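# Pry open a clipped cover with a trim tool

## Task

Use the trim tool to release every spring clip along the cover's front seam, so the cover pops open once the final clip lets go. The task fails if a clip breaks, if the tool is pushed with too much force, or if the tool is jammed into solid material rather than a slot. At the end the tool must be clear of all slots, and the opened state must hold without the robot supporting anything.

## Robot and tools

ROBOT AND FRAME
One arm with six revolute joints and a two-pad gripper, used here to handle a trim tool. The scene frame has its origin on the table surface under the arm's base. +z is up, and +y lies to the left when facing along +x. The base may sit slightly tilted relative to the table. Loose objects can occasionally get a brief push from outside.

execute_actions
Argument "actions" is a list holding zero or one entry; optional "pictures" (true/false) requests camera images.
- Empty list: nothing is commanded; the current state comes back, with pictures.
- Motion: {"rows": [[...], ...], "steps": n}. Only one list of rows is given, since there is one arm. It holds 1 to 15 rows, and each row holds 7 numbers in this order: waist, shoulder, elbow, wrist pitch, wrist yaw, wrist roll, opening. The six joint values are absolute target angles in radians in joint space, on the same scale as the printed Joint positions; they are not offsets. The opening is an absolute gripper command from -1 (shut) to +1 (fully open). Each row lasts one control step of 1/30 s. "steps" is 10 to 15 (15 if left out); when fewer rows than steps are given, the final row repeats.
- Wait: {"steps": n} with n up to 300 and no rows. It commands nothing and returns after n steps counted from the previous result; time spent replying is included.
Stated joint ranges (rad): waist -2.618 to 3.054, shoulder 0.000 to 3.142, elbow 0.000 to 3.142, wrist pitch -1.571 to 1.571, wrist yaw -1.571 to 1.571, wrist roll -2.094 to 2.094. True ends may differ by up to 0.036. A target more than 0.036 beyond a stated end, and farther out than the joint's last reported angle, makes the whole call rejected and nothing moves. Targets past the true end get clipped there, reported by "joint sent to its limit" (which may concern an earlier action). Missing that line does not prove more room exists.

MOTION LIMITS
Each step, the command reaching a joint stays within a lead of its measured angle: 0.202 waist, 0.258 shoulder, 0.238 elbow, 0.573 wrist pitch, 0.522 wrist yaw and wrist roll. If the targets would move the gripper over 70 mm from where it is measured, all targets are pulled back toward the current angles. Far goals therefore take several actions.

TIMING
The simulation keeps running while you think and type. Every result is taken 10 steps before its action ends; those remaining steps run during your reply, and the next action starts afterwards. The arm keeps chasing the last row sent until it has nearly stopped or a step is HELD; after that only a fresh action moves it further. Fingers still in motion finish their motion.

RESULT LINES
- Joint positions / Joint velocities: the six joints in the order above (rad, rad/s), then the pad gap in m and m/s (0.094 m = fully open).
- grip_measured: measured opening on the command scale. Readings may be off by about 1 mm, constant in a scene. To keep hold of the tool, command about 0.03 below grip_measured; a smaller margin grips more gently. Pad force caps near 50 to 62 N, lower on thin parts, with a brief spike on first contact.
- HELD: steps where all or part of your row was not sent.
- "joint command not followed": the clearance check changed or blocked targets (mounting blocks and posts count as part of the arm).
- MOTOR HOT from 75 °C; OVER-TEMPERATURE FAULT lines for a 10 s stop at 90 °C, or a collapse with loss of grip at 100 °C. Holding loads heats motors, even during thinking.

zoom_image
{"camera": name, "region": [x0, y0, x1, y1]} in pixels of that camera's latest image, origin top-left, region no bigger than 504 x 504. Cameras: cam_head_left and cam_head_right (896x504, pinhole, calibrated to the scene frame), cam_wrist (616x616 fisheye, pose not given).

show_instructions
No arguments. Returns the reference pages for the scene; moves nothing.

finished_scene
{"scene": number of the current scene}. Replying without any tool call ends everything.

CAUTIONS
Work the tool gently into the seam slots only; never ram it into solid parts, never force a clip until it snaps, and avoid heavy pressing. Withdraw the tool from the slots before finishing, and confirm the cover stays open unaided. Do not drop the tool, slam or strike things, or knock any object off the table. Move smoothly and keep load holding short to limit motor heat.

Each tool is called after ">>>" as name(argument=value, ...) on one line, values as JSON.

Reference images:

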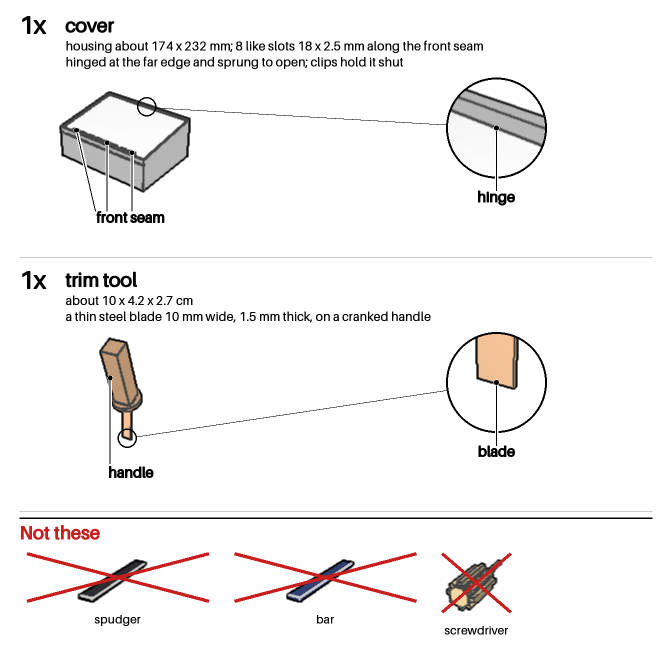

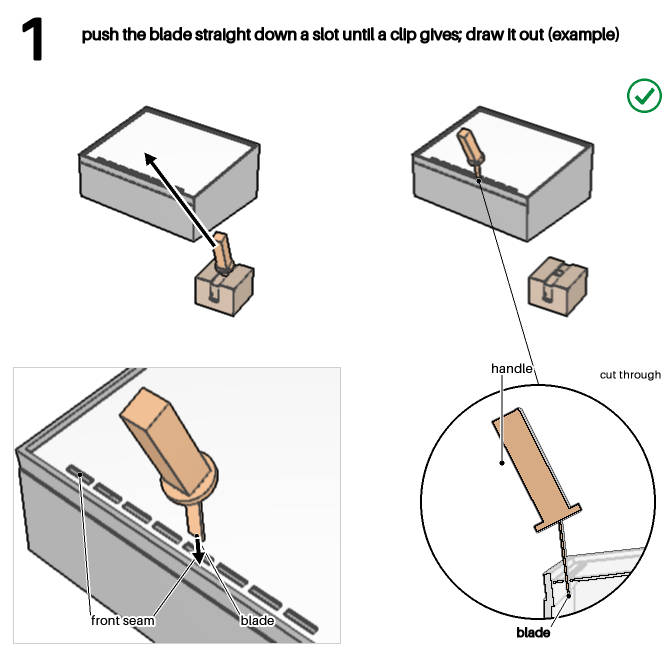

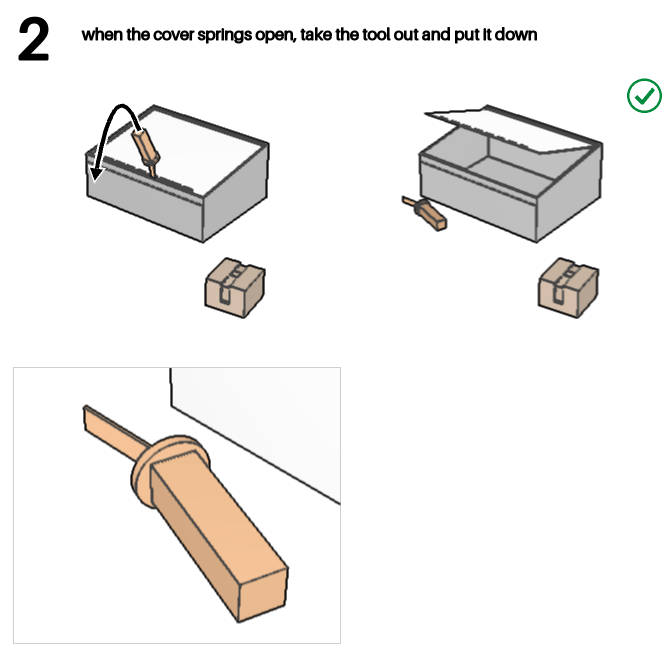

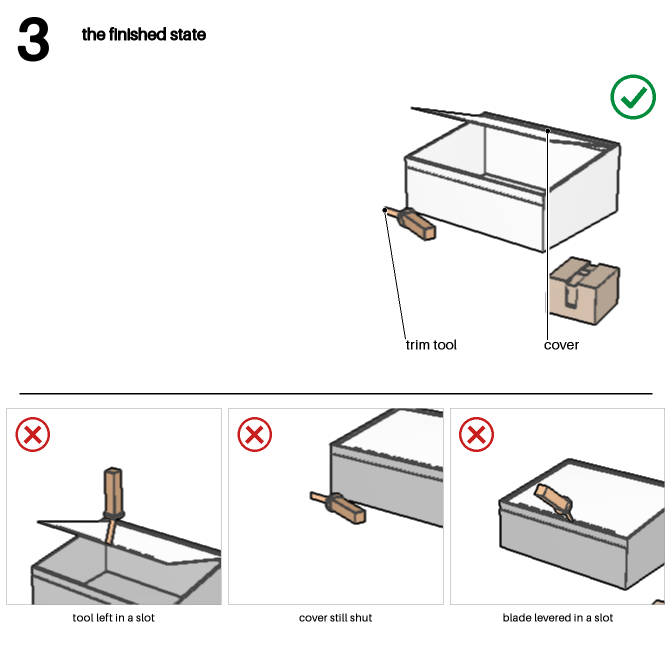

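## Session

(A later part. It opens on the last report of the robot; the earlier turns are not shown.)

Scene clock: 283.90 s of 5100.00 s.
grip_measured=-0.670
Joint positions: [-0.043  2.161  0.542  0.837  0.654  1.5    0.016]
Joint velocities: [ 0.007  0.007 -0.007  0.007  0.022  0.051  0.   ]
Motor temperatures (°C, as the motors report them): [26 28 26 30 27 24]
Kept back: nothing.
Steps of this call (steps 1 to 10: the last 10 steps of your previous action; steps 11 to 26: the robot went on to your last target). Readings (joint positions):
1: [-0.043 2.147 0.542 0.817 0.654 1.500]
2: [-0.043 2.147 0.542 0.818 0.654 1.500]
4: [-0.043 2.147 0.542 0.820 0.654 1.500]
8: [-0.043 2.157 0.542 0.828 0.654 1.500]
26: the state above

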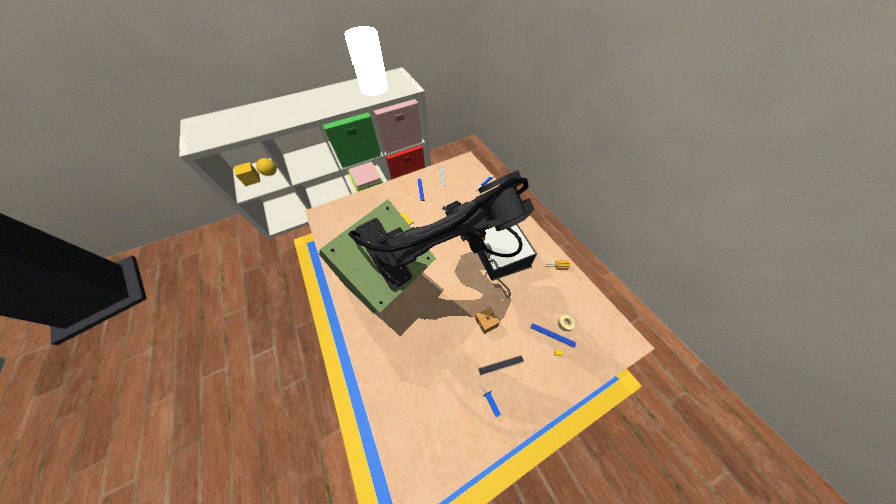

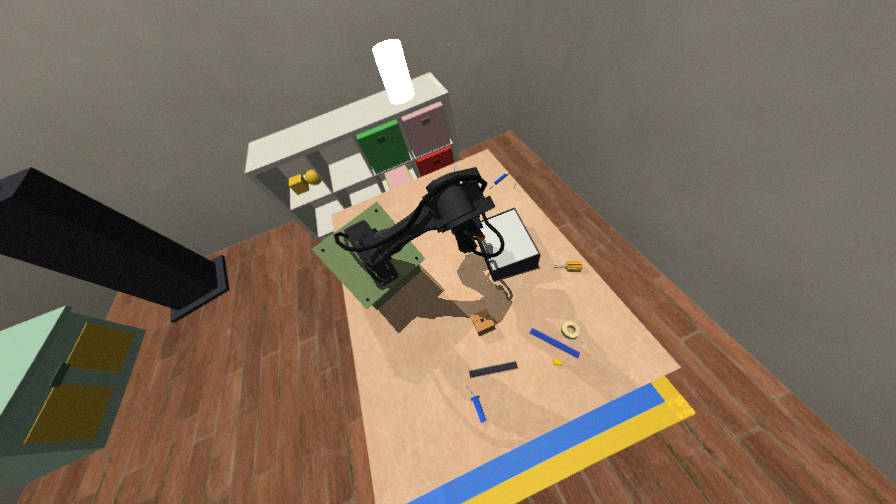

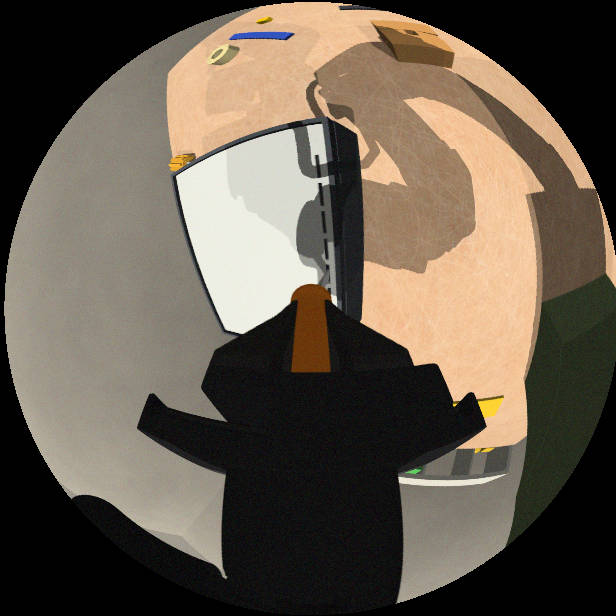

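>>> execute_actions(actions=[{"rows":[[-0.03,2.18,0.568,0.846,0.667,1.507,-0.7],[-0.03,2.182,0.568,0.849,0.667,1.507,-0.7],[-0.03,2.184,0.568,0.852,0.667,1.507,-0.7],[-0.03,2.186,0.568,0.855,0.667,1.507,-0.7],[-0.03,2.188,0.568,0.857,0.667,1.507,-0.7],[-0.03,2.189,0.568,0.859,0.667,1.507,-0.7],[-0.03,2.19,0.568,0.861,0.667,1.507,-0.7],[-0.03,2.191,0.568,0.863,0.667,1.507,-0.7],[-0.03,2.191,0.568,0.864,0.667,1.507,-0.7]],"steps":10}])

>>> execute_actions(actions=[{"steps":26}], pictures=true)

>>> zoom_image(camera="cam_wrist", region=[295,245,365,308])

Scene clock: 284.73 s of 5100.00 s.
grip_measured=-0.670
Joint positions: [-0.043  2.161  0.542  0.837  0.654  1.5    0.016]
Joint velocities: [ 0.012 -0.012  0.012 -0.066  0.051 -0.007  0.   ]
Motor temperatures (°C, as the motors report them): [26 28 26 30 27 24]
Kept back: the last 10 steps of this action.
Steps of this call (steps 1 to 15: the robot went on to your last target; steps 16 to 25: nothing new was sent). Readings (joint positions):
1: [-0.043 2.161 0.542 0.837 0.654 1.500]
2: [-0.043 2.161 0.542 0.837 0.654 1.500]
4: [-0.043 2.161 0.542 0.837 0.654 1.500]
8: [-0.043 2.161 0.542 0.837 0.654 1.500]
25: the state above

Scene clock: 285.60 s of 5100.00 s.
grip_measured=-0.670
Joint positions: [-0.043  2.173  0.542  0.858  0.654  1.5    0.016]
Joint velocities: [-0.012  0.007 -0.002 -0.051 -0.007  0.037 -0.001]
Motor temperatures (°C, as the motors report them): [26 28 26 30 27 24]
Kept back: nothing.
Steps of this call (steps 1 to 10: the last 10 steps of your previous action; steps 11 to 26: the robot went on to your last target). Readings (joint positions):
1: [-0.043 2.161 0.542 0.837 0.654 1.500]
2: [-0.043 2.161 0.542 0.838 0.654 1.500]
4: [-0.043 2.161 0.542 0.841 0.654 1.500]
8: [-0.043 2.168 0.542 0.851 0.654 1.500]
26: the state above

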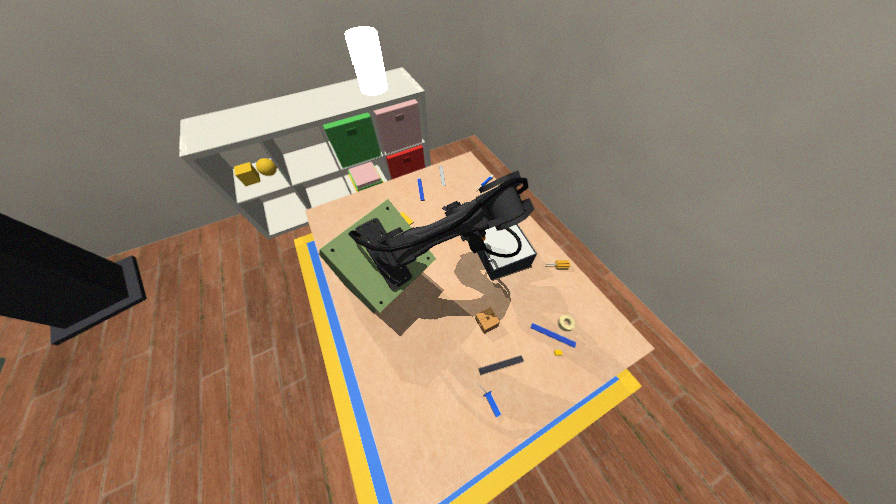

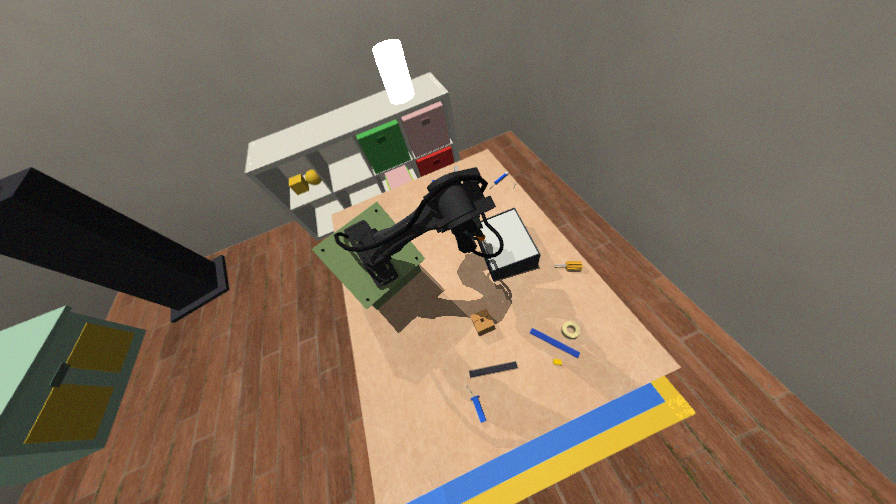

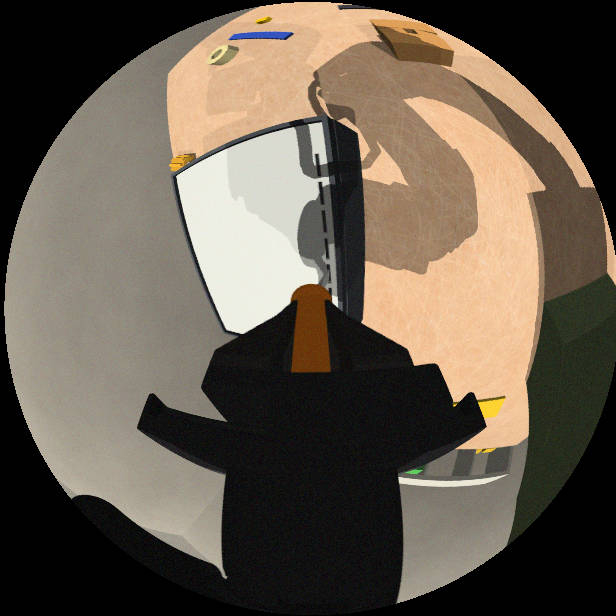

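Region (295, 245, 365, 308) of cam_wrist's 616x616 image, scaled by 7.200, with more detail than that image has; it fills the top 454 rows of this view, and the rest is white.

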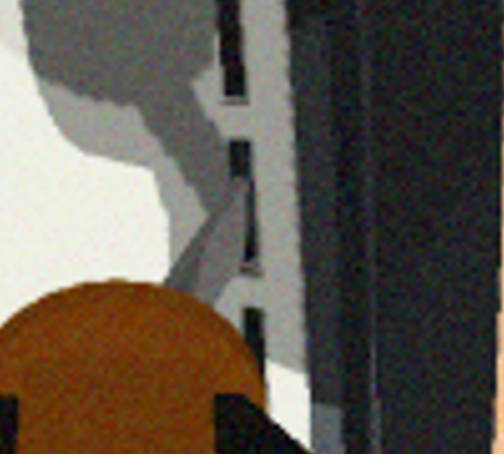

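>>> execute_actions(actions=[{"rows":[[-0.032,2.192,0.568,0.867,0.667,1.507,-0.7],[-0.032,2.194,0.568,0.87,0.667,1.507,-0.7],[-0.032,2.196,0.568,0.873,0.667,1.507,-0.7],[-0.032,2.198,0.568,0.876,0.667,1.507,-0.7],[-0.032,2.2,0.568,0.878,0.667,1.507,-0.7],[-0.032,2.202,0.568,0.88,0.667,1.507,-0.7],[-0.032,2.203,0.568,0.882,0.667,1.507,-0.7],[-0.032,2.204,0.568,0.884,0.667,1.507,-0.7],[-0.032,2.204,0.568,0.885,0.667,1.507,-0.7]],"steps":10}])

>>> execute_actions(actions=[{"steps":26}], pictures=true)

>>> zoom_image(camera="cam_wrist", region=[295,245,365,308])

Scene clock: 286.20 s of 5100.00 s.
grip_measured=-0.670
Joint positions: [-0.043  2.173  0.542  0.858  0.654  1.5    0.016]
Joint velocities: [ 0.002 -0.007  0.007  0.007 -0.007 -0.022  0.   ]
Motor temperatures (°C, as the motors report them): [26 28 26 30 27 24]
Kept back: the last 10 steps of this action.
Steps of this call (steps 1 to 15: the robot went on to your last target; steps 16 to 18: nothing new was sent). Readings (joint positions):
1: [-0.043 2.173 0.542 0.858 0.654 1.500]
2: [-0.043 2.173 0.542 0.858 0.654 1.500]
4: [-0.043 2.173 0.542 0.858 0.654 1.500]
8: [-0.043 2.173 0.542 0.858 0.654 1.500]
18: the state above

Scene clock: 287.07 s of 5100.00 s.
grip_measured=-0.670
Joint positions: [-0.043  2.186  0.542  0.878  0.655  1.5    0.016]
Joint velocities: [ 0.007  0.007 -0.002 -0.037  0.037 -0.007 -0.   ]
Motor temperatures (°C, as the motors report them): [26 28 26 30 27 24]
Kept back: nothing.
Steps of this call (steps 1 to 10: the last 10 steps of your previous action; steps 11 to 26: the robot went on to your last target). Readings (joint positions):
1: [-0.043 2.173 0.542 0.858 0.654 1.500]
2: [-0.043 2.173 0.542 0.859 0.654 1.500]
4: [-0.043 2.173 0.542 0.862 0.654 1.500]
8: [-0.043 2.180 0.542 0.872 0.655 1.500]
26: the state above

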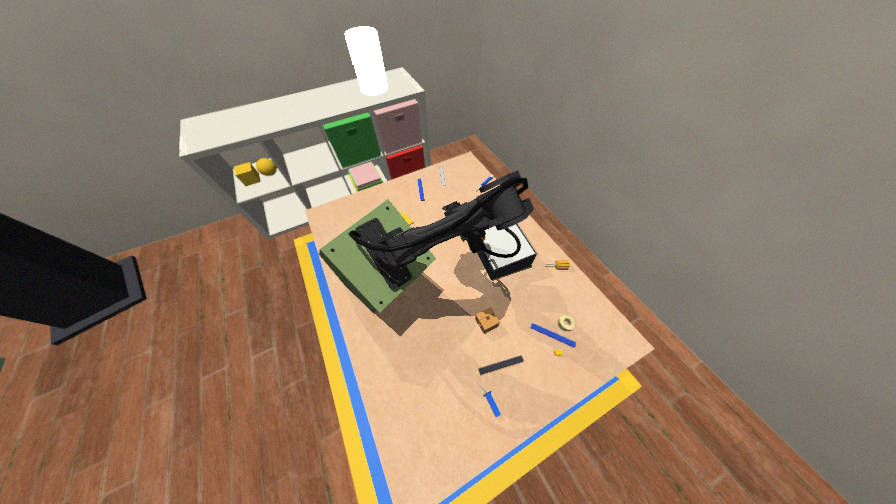

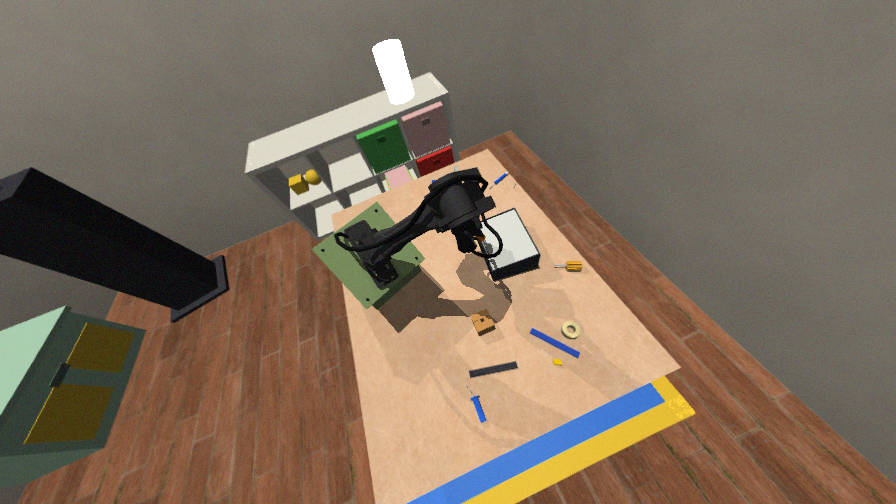

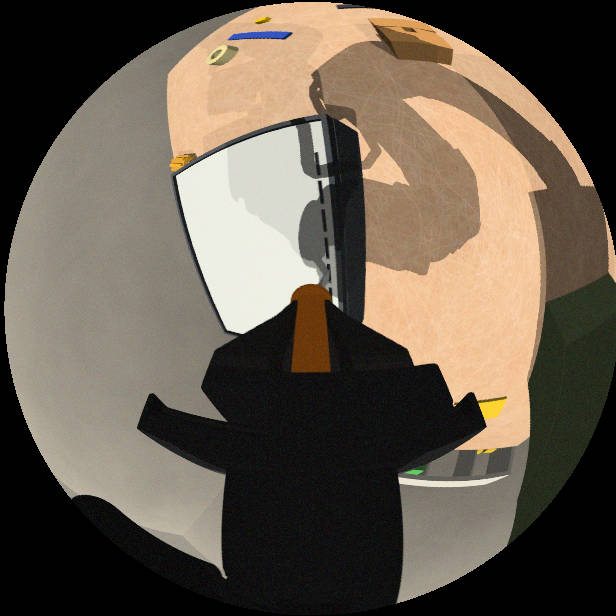

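Region (295, 245, 365, 308) of cam_wrist's 616x616 image, scaled by 7.200, with more detail than that image has; it fills the top 454 rows of this view, and the rest is white.

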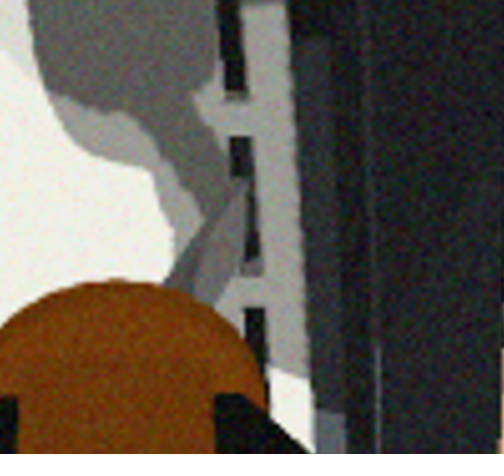

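>>> execute_actions(actions=[{"rows":[[-0.05,2.205,0.568,0.887,0.667,1.507,-0.7],[-0.053,2.207,0.568,0.89,0.667,1.507,-0.7],[-0.056,2.209,0.568,0.893,0.667,1.507,-0.7],[-0.057,2.211,0.568,0.896,0.667,1.507,-0.7],[-0.057,2.213,0.568,0.899,0.667,1.507,-0.7],[-0.057,2.215,0.568,0.902,0.667,1.507,-0.7],[-0.057,2.216,0.568,0.904,0.667,1.507,-0.7],[-0.057,2.217,0.568,0.906,0.667,1.507,-0.7],[-0.057,2.217,0.568,0.907,0.667,1.507,-0.7]],"steps":10}])

>>> execute_actions(actions=[{"steps":26}], pictures=true)

>>> zoom_image(camera="cam_wrist", region=[295,245,365,308])

Scene clock: 287.73 s of 5100.00 s.
grip_measured=-0.670
Joint positions: [-0.043  2.186  0.542  0.878  0.655  1.5    0.016]
Joint velocities: [-0.002  0.002 -0.002 -0.022 -0.066  0.081 -0.   ]
Motor temperatures (°C, as the motors report them): [26 28 26 30 27 24]
Kept back: the last 10 steps of this action.
Steps of this call (steps 1 to 15: the robot went on to your last target; steps 16 to 20: nothing new was sent). Readings (joint positions):
1: [-0.043 2.186 0.542 0.878 0.655 1.500]
2: [-0.043 2.186 0.542 0.878 0.655 1.500]
4: [-0.043 2.186 0.542 0.878 0.655 1.500]
8: [-0.043 2.186 0.542 0.878 0.655 1.500]
20: the state above

Scene clock: 288.60 s of 5100.00 s.
grip_measured=-0.670
Joint positions: [-0.05   2.198  0.542  0.897  0.655  1.5    0.016]
Joint velocities: [ 0.002  0.012 -0.017 -0.007  0.051 -0.007  0.001]
Motor temperatures (°C, as the motors report them): [26 28 26 30 27 24]
Kept back: nothing.
Steps of this call (steps 1 to 10: the last 10 steps of your previous action; steps 11 to 26: the robot went on to your last target). Readings (joint positions):
1: [-0.043 2.186 0.542 0.879 0.655 1.500]
2: [-0.043 2.186 0.542 0.879 0.655 1.500]
4: [-0.044 2.186 0.542 0.880 0.655 1.500]
8: [-0.048 2.195 0.542 0.890 0.655 1.500]
26: the state above

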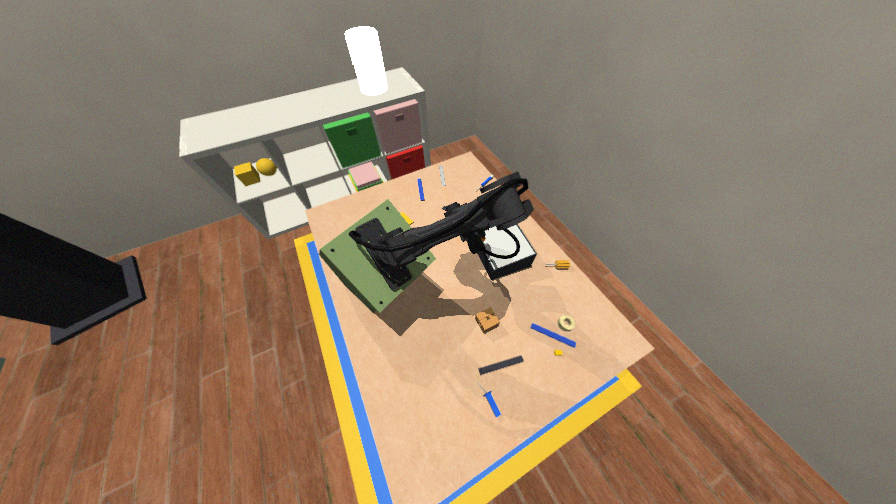

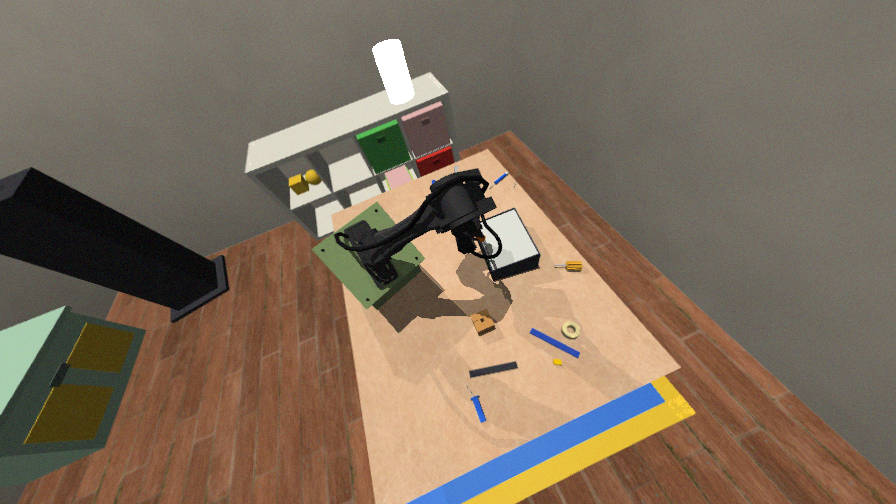

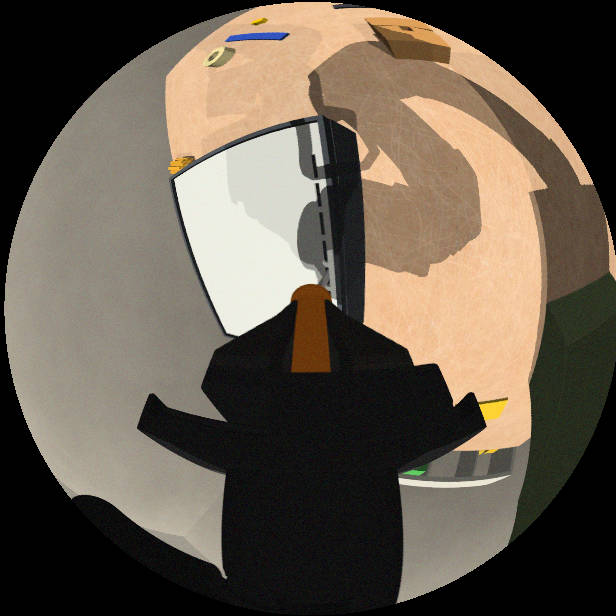

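Region (295, 245, 365, 308) of cam_wrist's 616x616 image, scaled by 7.200, with more detail than that image has; it fills the top 454 rows of this view, and the rest is white.

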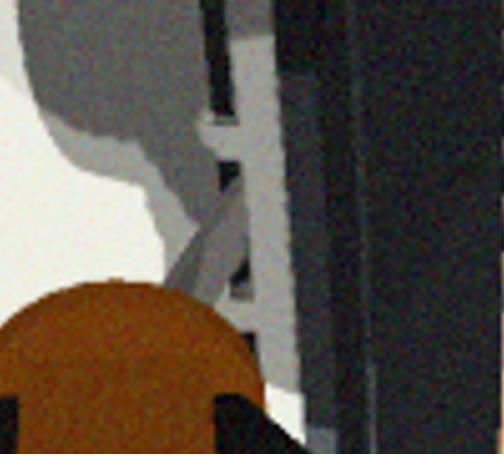

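>>> execute_actions(actions=[{"rows":[[-0.057,2.218,0.568,0.905,0.667,1.507,-0.7],[-0.057,2.22,0.568,0.907,0.667,1.507,-0.7],[-0.057,2.222,0.568,0.909,0.667,1.507,-0.7],[-0.057,2.223,0.568,0.911,0.667,1.507,-0.7],[-0.057,2.225,0.568,0.913,0.667,1.507,-0.7],[-0.057,2.226,0.568,0.915,0.667,1.507,-0.7],[-0.057,2.228,0.568,0.917,0.667,1.507,-0.7],[-0.057,2.229,0.568,0.919,0.667,1.507,-0.7],[-0.057,2.231,0.568,0.921,0.667,1.507,-0.7],[-0.057,2.232,0.568,0.923,0.667,1.507,-0.7],[-0.057,2.234,0.568,0.925,0.667,1.507,-0.7],[-0.057,2.235,0.568,0.927,0.667,1.507,-0.7],[-0.057,2.237,0.568,0.929,0.667,1.507,-0.7],[-0.057,2.238,0.568,0.931,0.667,1.507,-0.7],[-0.057,2.24,0.568,0.933,0.667,1.507,-0.7]],"steps":15}])

>>> execute_actions(actions=[{"steps":18}])

Scene clock: 289.30 s of 5100.00 s.
grip_measured=-0.670
Joint positions: [-0.05   2.2    0.542  0.899  0.655  1.5    0.016]
Joint velocities: [-0.012  0.032 -0.002  0.11  -0.007 -0.051  0.   ]
Motor temperatures (°C, as the motors report them): [26 28 26 30 27 24]
Steps of this call (steps 1 to 15: the robot went on to your last target; step 16: nothing new was sent; steps 17 to 21: the first 5 steps of this action). Readings (joint positions):
17: [-0.050 2.198 0.542 0.897 0.655 1.500]
18: [-0.050 2.198 0.542 0.897 0.655 1.500]
20: [-0.050 2.198 0.542 0.897 0.655 1.500]
21: the state above

Scene clock: 289.90 s of 5100.00 s.
grip_measured=-0.670
Joint positions: [-0.05   2.218  0.542  0.925  0.658  1.5    0.016]
Joint velocities: [-0.002  0.002 -0.007 -0.051 -0.037  0.022  0.   ]
Motor temperatures (°C, as the motors report them): [26 28 26 30 27 24]
Kept back: nothing.
Steps of this call (steps 1 to 10: the last 10 steps of your previous action; steps 11 to 18: the robot went on to your last target). Readings (joint positions):
1: [-0.050 2.202 0.542 0.900 0.655 1.500]
2: [-0.050 2.204 0.542 0.904 0.655 1.500]
4: [-0.050 2.208 0.542 0.909 0.655 1.500]
8: [-0.050 2.213 0.542 0.917 0.656 1.500]
18: the state above

>>> execute_actions(actions=[{"rows":[[-0.06,2.241,0.568,0.934,0.667,1.507,-0.7],[-0.06,2.243,0.568,0.936,0.667,1.507,-0.7],[-0.06,2.244,0.568,0.938,0.667,1.507,-0.7],[-0.06,2.246,0.568,0.94,0.667,1.507,-0.7],[-0.06,2.247,0.568,0.942,0.667,1.507,-0.7],[-0.06,2.249,0.568,0.944,0.667,1.507,-0.7],[-0.06,2.25,0.568,0.946,0.667,1.507,-0.7],[-0.06,2.252,0.568,0.948,0.667,1.507,-0.7],[-0.06,2.253,0.568,0.95,0.667,1.507,-0.7],[-0.06,2.255,0.568,0.952,0.667,1.507,-0.7],[-0.06,2.256,0.568,0.954,0.667,1.507,-0.7],[-0.06,2.258,0.568,0.956,0.667,1.507,-0.7],[-0.06,2.259,0.568,0.958,0.667,1.507,-0.7],[-0.06,2.26,0.568,0.96,0.667,1.507,-0.7],[-0.06,2.26,0.568,0.962,0.667,1.507,-0.7]],"steps":15}])

>>> execute_actions(actions=[{"steps":18}], pictures=true)

Scene clock: 290.73 s of 5100.00 s.
grip_measured=-0.670
Joint positions: [-0.05   2.219  0.542  0.926  0.658  1.5    0.016]
Joint velocities: [-0.012  0.046 -0.012  0.022  0.037 -0.007 -0.   ]
Motor temperatures (°C, as the motors report them): [26 28 26 30 27 24]
Steps of this call (steps 1 to 15: the robot went on to your last target; steps 16 to 20: nothing new was sent; steps 21 to 25: the first 5 steps of this action). Readings (joint positions):
21: [-0.050 2.218 0.542 0.925 0.658 1.500]
22: [-0.050 2.218 0.542 0.925 0.658 1.500]
24: [-0.050 2.218 0.542 0.926 0.658 1.500]
25: the state above

Scene clock: 291.33 s of 5100.00 s.
grip_measured=-0.670
Joint positions: [-0.05   2.231  0.542  0.951  0.661  1.5    0.016]
Joint velocities: [-0.007  0.012  0.007 -0.037 -0.081 -0.022 -0.001]
Motor temperatures (°C, as the motors report them): [26 28 26 30 27 24]
Kept back: nothing.
Steps of this call (steps 1 to 10: the last 10 steps of your previous action; steps 11 to 18: the robot went on to your last target). Readings (joint positions):
1: [-0.050 2.221 0.542 0.929 0.658 1.500]
2: [-0.050 2.223 0.542 0.935 0.658 1.500]
4: [-0.050 2.225 0.542 0.940 0.659 1.500]
8: [-0.050 2.228 0.542 0.946 0.660 1.500]
18: the state above

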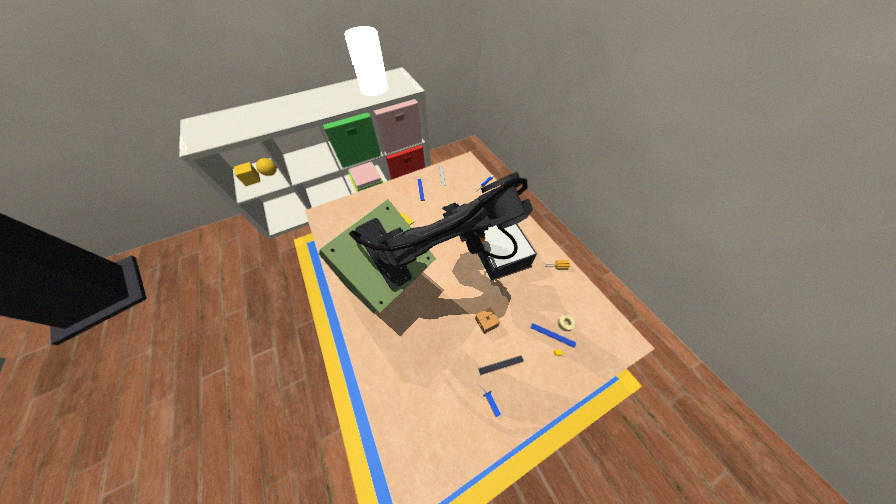

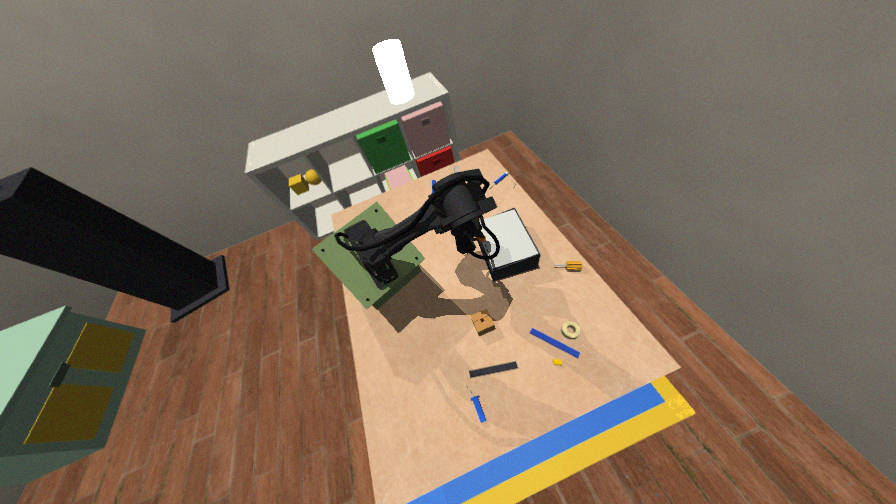

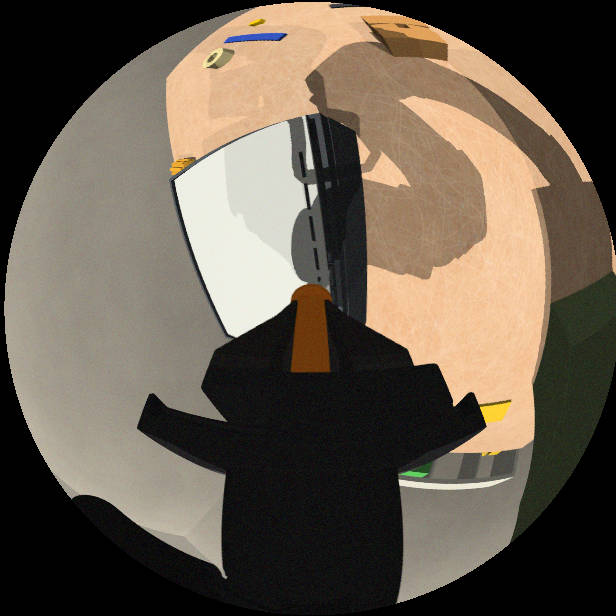

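>>> execute_actions(actions=[{"rows":[[-0.064,2.261,0.568,0.958,0.667,1.507,-0.7],[-0.064,2.262,0.568,0.959,0.667,1.507,-0.7],[-0.064,2.263,0.568,0.96,0.667,1.507,-0.7],[-0.064,2.264,0.568,0.961,0.667,1.507,-0.7],[-0.064,2.265,0.568,0.962,0.667,1.507,-0.7],[-0.064,2.266,0.568,0.963,0.667,1.507,-0.7],[-0.064,2.267,0.568,0.964,0.667,1.507,-0.7],[-0.064,2.268,0.568,0.965,0.667,1.507,-0.7],[-0.064,2.269,0.568,0.966,0.667,1.507,-0.7],[-0.064,2.27,0.568,0.967,0.667,1.507,-0.7]],"steps":15}])

>>> execute_actions(actions=[{"steps":18}])

Scene clock: 292.07 s of 5100.00 s.
grip_measured=-0.670
Joint positions: [-0.05   2.231  0.542  0.951  0.661  1.5    0.016]
Joint velocities: [-0.002  0.002  0.002 -0.037 -0.022  0.066 -0.   ]
Motor temperatures (°C, as the motors report them): [26 28 26 30 27 24]
Steps of this call (steps 1 to 15: the robot went on to your last target; steps 16 to 17: nothing new was sent; steps 18 to 22: the first 5 steps of this action). Readings (joint positions):
18: [-0.050 2.231 0.542 0.951 0.661 1.500]
19: [-0.050 2.231 0.542 0.951 0.661 1.500]
21: [-0.050 2.231 0.542 0.951 0.661 1.500]
22: the state above

Scene clock: 292.67 s of 5100.00 s.
grip_measured=-0.670
Joint positions: [-0.05   2.237  0.542  0.961  0.663  1.5    0.016]
Joint velocities: [-0.002  0.007 -0.012  0.007 -0.051 -0.125  0.   ]
Motor temperatures (°C, as the motors report them): [26 28 26 30 27 24]
Kept back: nothing.
Steps of this call (steps 1 to 10: the last 10 steps of your previous action; steps 11 to 15: the robot went on to your last target; steps 16 to 18: nothing new was sent). Readings (joint positions):
1: [-0.050 2.231 0.542 0.951 0.661 1.500]
2: [-0.050 2.231 0.542 0.951 0.661 1.500]
4: [-0.050 2.234 0.542 0.954 0.661 1.500]
8: [-0.050 2.237 0.542 0.960 0.663 1.500]
18: the state above
The arm was judged still, so your last target was given up. Only a new action makes it travel on or press farther. Fingers that are still opening or closing keep moving.

>>> execute_actions(actions=[{"rows":[[-0.068,2.27,0.568,0.966,0.667,1.507,-0.7],[-0.068,2.271,0.568,0.967,0.667,1.507,-0.7],[-0.068,2.272,0.568,0.968,0.667,1.507,-0.7],[-0.068,2.273,0.568,0.969,0.667,1.507,-0.7],[-0.068,2.274,0.568,0.97,0.667,1.507,-0.7],[-0.068,2.275,0.568,0.971,0.667,1.507,-0.7],[-0.068,2.276,0.568,0.972,0.667,1.507,-0.7],[-0.068,2.277,0.568,0.973,0.667,1.507,-0.7],[-0.068,2.278,0.568,0.974,0.667,1.507,-0.7]],"steps":15}])

>>> execute_actions(actions=[{"steps":18}])

Scene clock: 293.47 s of 5100.00 s.
grip_measured=-0.670
Joint positions: [-0.05   2.237  0.542  0.961  0.663  1.5    0.016]
Joint velocities: [-0.012 -0.007  0.002  0.007 -0.037 -0.051 -0.001]
Motor temperatures (°C, as the motors report them): [26 28 26 30 27 24]
Steps of this call (steps 1 to 19: nothing new was sent; steps 20 to 24: the first 5 steps of this action). Readings (joint positions):
20: [-0.050 2.237 0.542 0.961 0.663 1.500]
21: [-0.050 2.237 0.542 0.961 0.663 1.500]
23: [-0.050 2.237 0.542 0.961 0.663 1.500]
24: the state above

Scene clock: 294.07 s of 5100.00 s.
grip_measured=-0.670
Joint positions: [-0.05   2.243  0.542  0.97   0.664  1.5    0.016]
Joint velocities: [-0.002 -0.007 -0.007 -0.022  0.051  0.095  0.   ]
Motor temperatures (°C, as the motors report them): [26 28 26 30 27 24]
Kept back: nothing.
Steps of this call (steps 1 to 10: the last 10 steps of your previous action; steps 11 to 15: the robot went on to your last target; steps 16 to 18: nothing new was sent). Readings (joint positions):
1: [-0.050 2.237 0.542 0.961 0.663 1.500]
2: [-0.050 2.237 0.542 0.961 0.663 1.500]
4: [-0.050 2.239 0.542 0.962 0.663 1.500]
8: [-0.050 2.243 0.542 0.969 0.664 1.500]
18: the state above
The arm was judged still, so your last target was given up. Only a new action makes it travel on or press farther. Fingers that are still opening or closing keep moving.

>>> execute_actions(actions=[{"rows":[[-0.07,2.278,0.568,0.975,0.667,1.507,-0.7],[-0.07,2.279,0.568,0.976,0.667,1.507,-0.7],[-0.07,2.28,0.568,0.977,0.667,1.507,-0.7],[-0.07,2.281,0.568,0.978,0.667,1.507,-0.7],[-0.07,2.282,0.568,0.979,0.667,1.507,-0.7],[-0.07,2.283,0.568,0.98,0.667,1.507,-0.7],[-0.07,2.284,0.568,0.981,0.667,1.507,-0.7],[-0.07,2.285,0.568,0.982,0.667,1.507,-0.7]],"steps":15}])

>>> execute_actions(actions=[{"steps":18}])

Scene clock: 294.70 s of 5100.00 s.
grip_measured=-0.670
Joint positions: [-0.05   2.243  0.542  0.97   0.664  1.5    0.016]
Joint velocities: [ 0.012 -0.002 -0.002 -0.022 -0.022  0.081  0.   ]
Motor temperatures (°C, as the motors report them): [26 28 26 30 27 24]
Steps of this call (steps 1 to 14: nothing new was sent; steps 15 to 19: the first 5 steps of this action). Readings (joint positions):
15: [-0.050 2.243 0.542 0.970 0.664 1.500]
16: [-0.050 2.243 0.542 0.970 0.664 1.500]
18: [-0.050 2.243 0.542 0.970 0.664 1.500]
19: the state above

Scene clock: 295.30 s of 5100.00 s.
grip_measured=-0.670
Joint positions: [-0.05   2.247  0.542  0.977  0.666  1.5    0.016]
Joint velocities: [ 0.017 -0.032 -0.017  0.037  0.022 -0.007 -0.001]
Motor temperatures (°C, as the motors report them): [26 28 26 30 27 24]
Kept back: nothing.
Steps of this call (steps 1 to 10: the last 10 steps of your previous action; steps 11 to 15: the robot went on to your last target; steps 16 to 18: nothing new was sent). Readings (joint positions):
1: [-0.050 2.243 0.542 0.970 0.664 1.500]
2: [-0.050 2.243 0.542 0.970 0.664 1.500]
4: [-0.050 2.246 0.542 0.974 0.665 1.500]
8: [-0.050 2.247 0.542 0.977 0.666 1.500]
18: the state above
The arm was judged still, so your last target was given up. Only a new action makes it travel on or press farther. Fingers that are still opening or closing keep moving.

>>> execute_actions(actions=[{"rows":[[-0.072,2.285,0.568,0.982,0.667,1.507,-0.7],[-0.072,2.286,0.568,0.983,0.667,1.507,-0.7],[-0.072,2.287,0.568,0.984,0.667,1.507,-0.7],[-0.072,2.288,0.568,0.985,0.667,1.507,-0.7],[-0.072,2.289,0.568,0.986,0.667,1.507,-0.7],[-0.072,2.29,0.568,0.987,0.667,1.507,-0.7],[-0.072,2.291,0.568,0.988,0.667,1.507,-0.7]],"steps":15}])

>>> execute_actions(actions=[{"steps":18}], pictures=true)

>>> zoom_image(camera="cam_wrist", region=[265,198,375,308])

Scene clock: 296.10 s of 5100.00 s.
grip_measured=-0.670
Joint positions: [-0.05   2.247  0.542  0.978  0.666  1.5    0.016]
Joint velocities: [-0.007 -0.002  0.007 -0.037  0.051 -0.022  0.   ]
Motor temperatures (°C, as the motors report them): [26 28 26 30 27 24]
Steps of this call (steps 1 to 19: nothing new was sent; steps 20 to 24: the first 5 steps of this action). Readings (joint positions):
20: [-0.050 2.247 0.542 0.977 0.666 1.500]
21: [-0.050 2.247 0.542 0.977 0.666 1.500]
23: [-0.050 2.247 0.542 0.977 0.666 1.500]
24: the state above

Scene clock: 296.70 s of 5100.00 s.
grip_measured=-0.670
Joint positions: [-0.05   2.247  0.542  0.978  0.666  1.5    0.016]
Joint velocities: [-0.017 -0.017 -0.017  0.051 -0.022 -0.037 -0.   ]
Motor temperatures (°C, as the motors report them): [26 28 26 30 27 24]
Kept back: nothing.
Steps of this call (steps 1 to 10: the last 10 steps of your previous action; steps 11 to 15: the robot went on to your last target; steps 16 to 18: nothing new was sent). Readings (joint positions):
1: [-0.050 2.247 0.542 0.978 0.666 1.500]
2: [-0.050 2.247 0.542 0.978 0.666 1.500]
4: [-0.050 2.247 0.542 0.978 0.666 1.500]
8: [-0.050 2.247 0.542 0.978 0.666 1.500]
18: the state above
The arm was judged still, so your last target was given up. Only a new action makes it travel on or press farther. Fingers that are still opening or closing keep moving.

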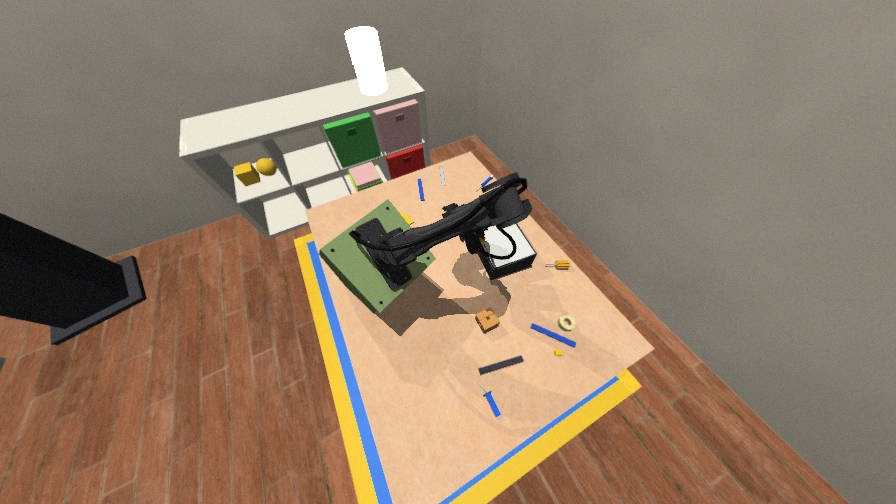

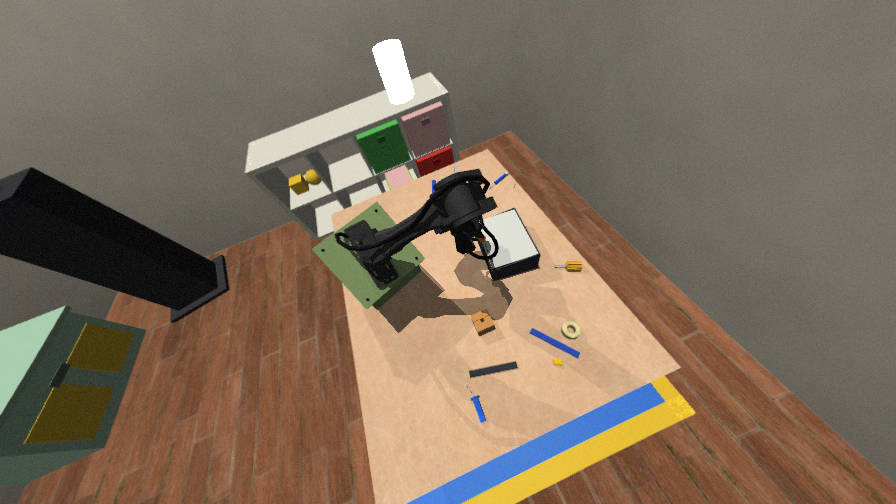

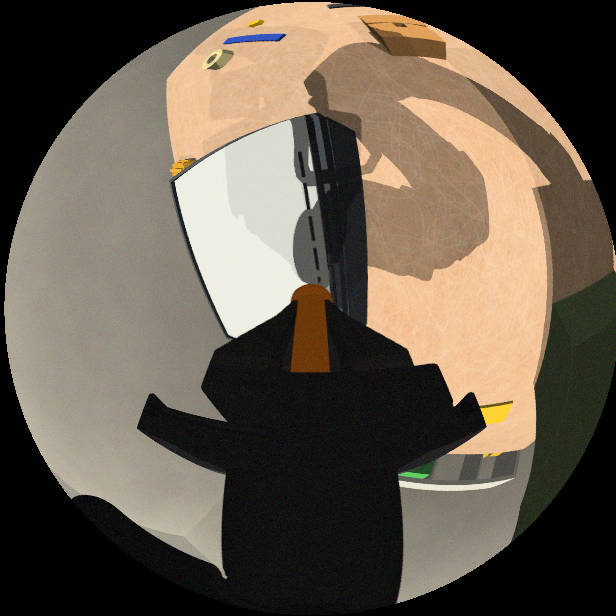

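Region (265, 198, 375, 308) of cam_wrist's 616x616 image, scaled by 4.582, with more detail than that image has.

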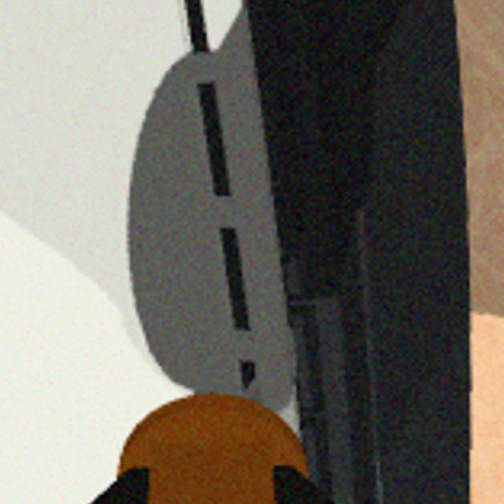

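>>> execute_actions(actions=[{"rows":[[-0.04,2.232,0.568,0.958,0.667,1.507,-0.7],[-0.04,2.227,0.568,0.95,0.667,1.507,-0.7],[-0.04,2.222,0.568,0.942,0.667,1.507,-0.7],[-0.04,2.217,0.568,0.934,0.667,1.507,-0.7],[-0.04,2.212,0.568,0.926,0.667,1.507,-0.7],[-0.04,2.207,0.568,0.918,0.667,1.507,-0.7],[-0.04,2.202,0.568,0.91,0.667,1.507,-0.7],[-0.04,2.197,0.568,0.902,0.667,1.507,-0.7],[-0.04,2.192,0.568,0.894,0.667,1.507,-0.7],[-0.04,2.187,0.568,0.886,0.667,1.507,-0.7],[-0.04,2.182,0.568,0.878,0.667,1.507,-0.7],[-0.04,2.177,0.568,0.87,0.667,1.507,-0.7],[-0.04,2.172,0.568,0.862,0.667,1.507,-0.7],[-0.04,2.167,0.568,0.854,0.667,1.507,-0.7],[-0.04,2.162,0.568,0.846,0.667,1.507,-0.7]],"steps":15}])

>>> execute_actions(actions=[{"rows":[[-0.04,2.157,0.568,0.838,0.667,1.507,-0.7],[-0.04,2.152,0.568,0.83,0.667,1.507,-0.7],[-0.04,2.146,0.568,0.822,0.667,1.507,-0.7],[-0.04,2.14,0.568,0.815,0.667,1.507,-0.7],[-0.04,2.134,0.568,0.808,0.667,1.507,-0.7],[-0.04,2.128,0.568,0.801,0.667,1.507,-0.7],[-0.04,2.122,0.568,0.795,0.667,1.507,-0.7],[-0.04,2.116,0.568,0.789,0.667,1.507,-0.7],[-0.04,2.11,0.568,0.783,0.667,1.507,-0.7],[-0.04,2.104,0.568,0.778,0.667,1.507,-0.7]],"steps":15}])

Scene clock: 299.40 s of 5100.00 s.
grip_measured=-0.670
Joint positions: [-0.047  2.234  0.542  0.956  0.667  1.5    0.016]
Joint velocities: [ 0.007 -0.134 -0.012 -0.066 -0.11  -0.007  0.001]
Motor temperatures (°C, as the motors report them): [26 28 26 30 27 24]
Steps of this call (steps 1 to 76: nothing new was sent; steps 77 to 81: the first 5 steps of this action). Readings (joint positions):
77: [-0.048 2.246 0.542 0.976 0.667 1.500]
78: [-0.047 2.243 0.542 0.971 0.669 1.500]
80: [-0.047 2.237 0.542 0.962 0.668 1.500]
81: the state above

Scene clock: 299.90 s of 5100.00 s.
grip_measured=-0.670
Joint positions: [-0.047  2.16   0.542  0.862  0.653  1.501  0.016]
Joint velocities: [-0.007 -0.149 -0.002 -0.3   -0.095  0.007 -0.   ]
Motor temperatures (°C, as the motors report them): [26 28 26 30 27 24]
Steps of this call (steps 1 to 10: the last 10 steps of your previous action; steps 11 to 15: the first 5 steps of this action). Readings (joint positions):
11: [-0.047 2.180 0.542 0.891 0.661 1.501]
12: [-0.047 2.175 0.542 0.884 0.659 1.501]
14: [-0.047 2.165 0.542 0.870 0.656 1.501]
15: the state above


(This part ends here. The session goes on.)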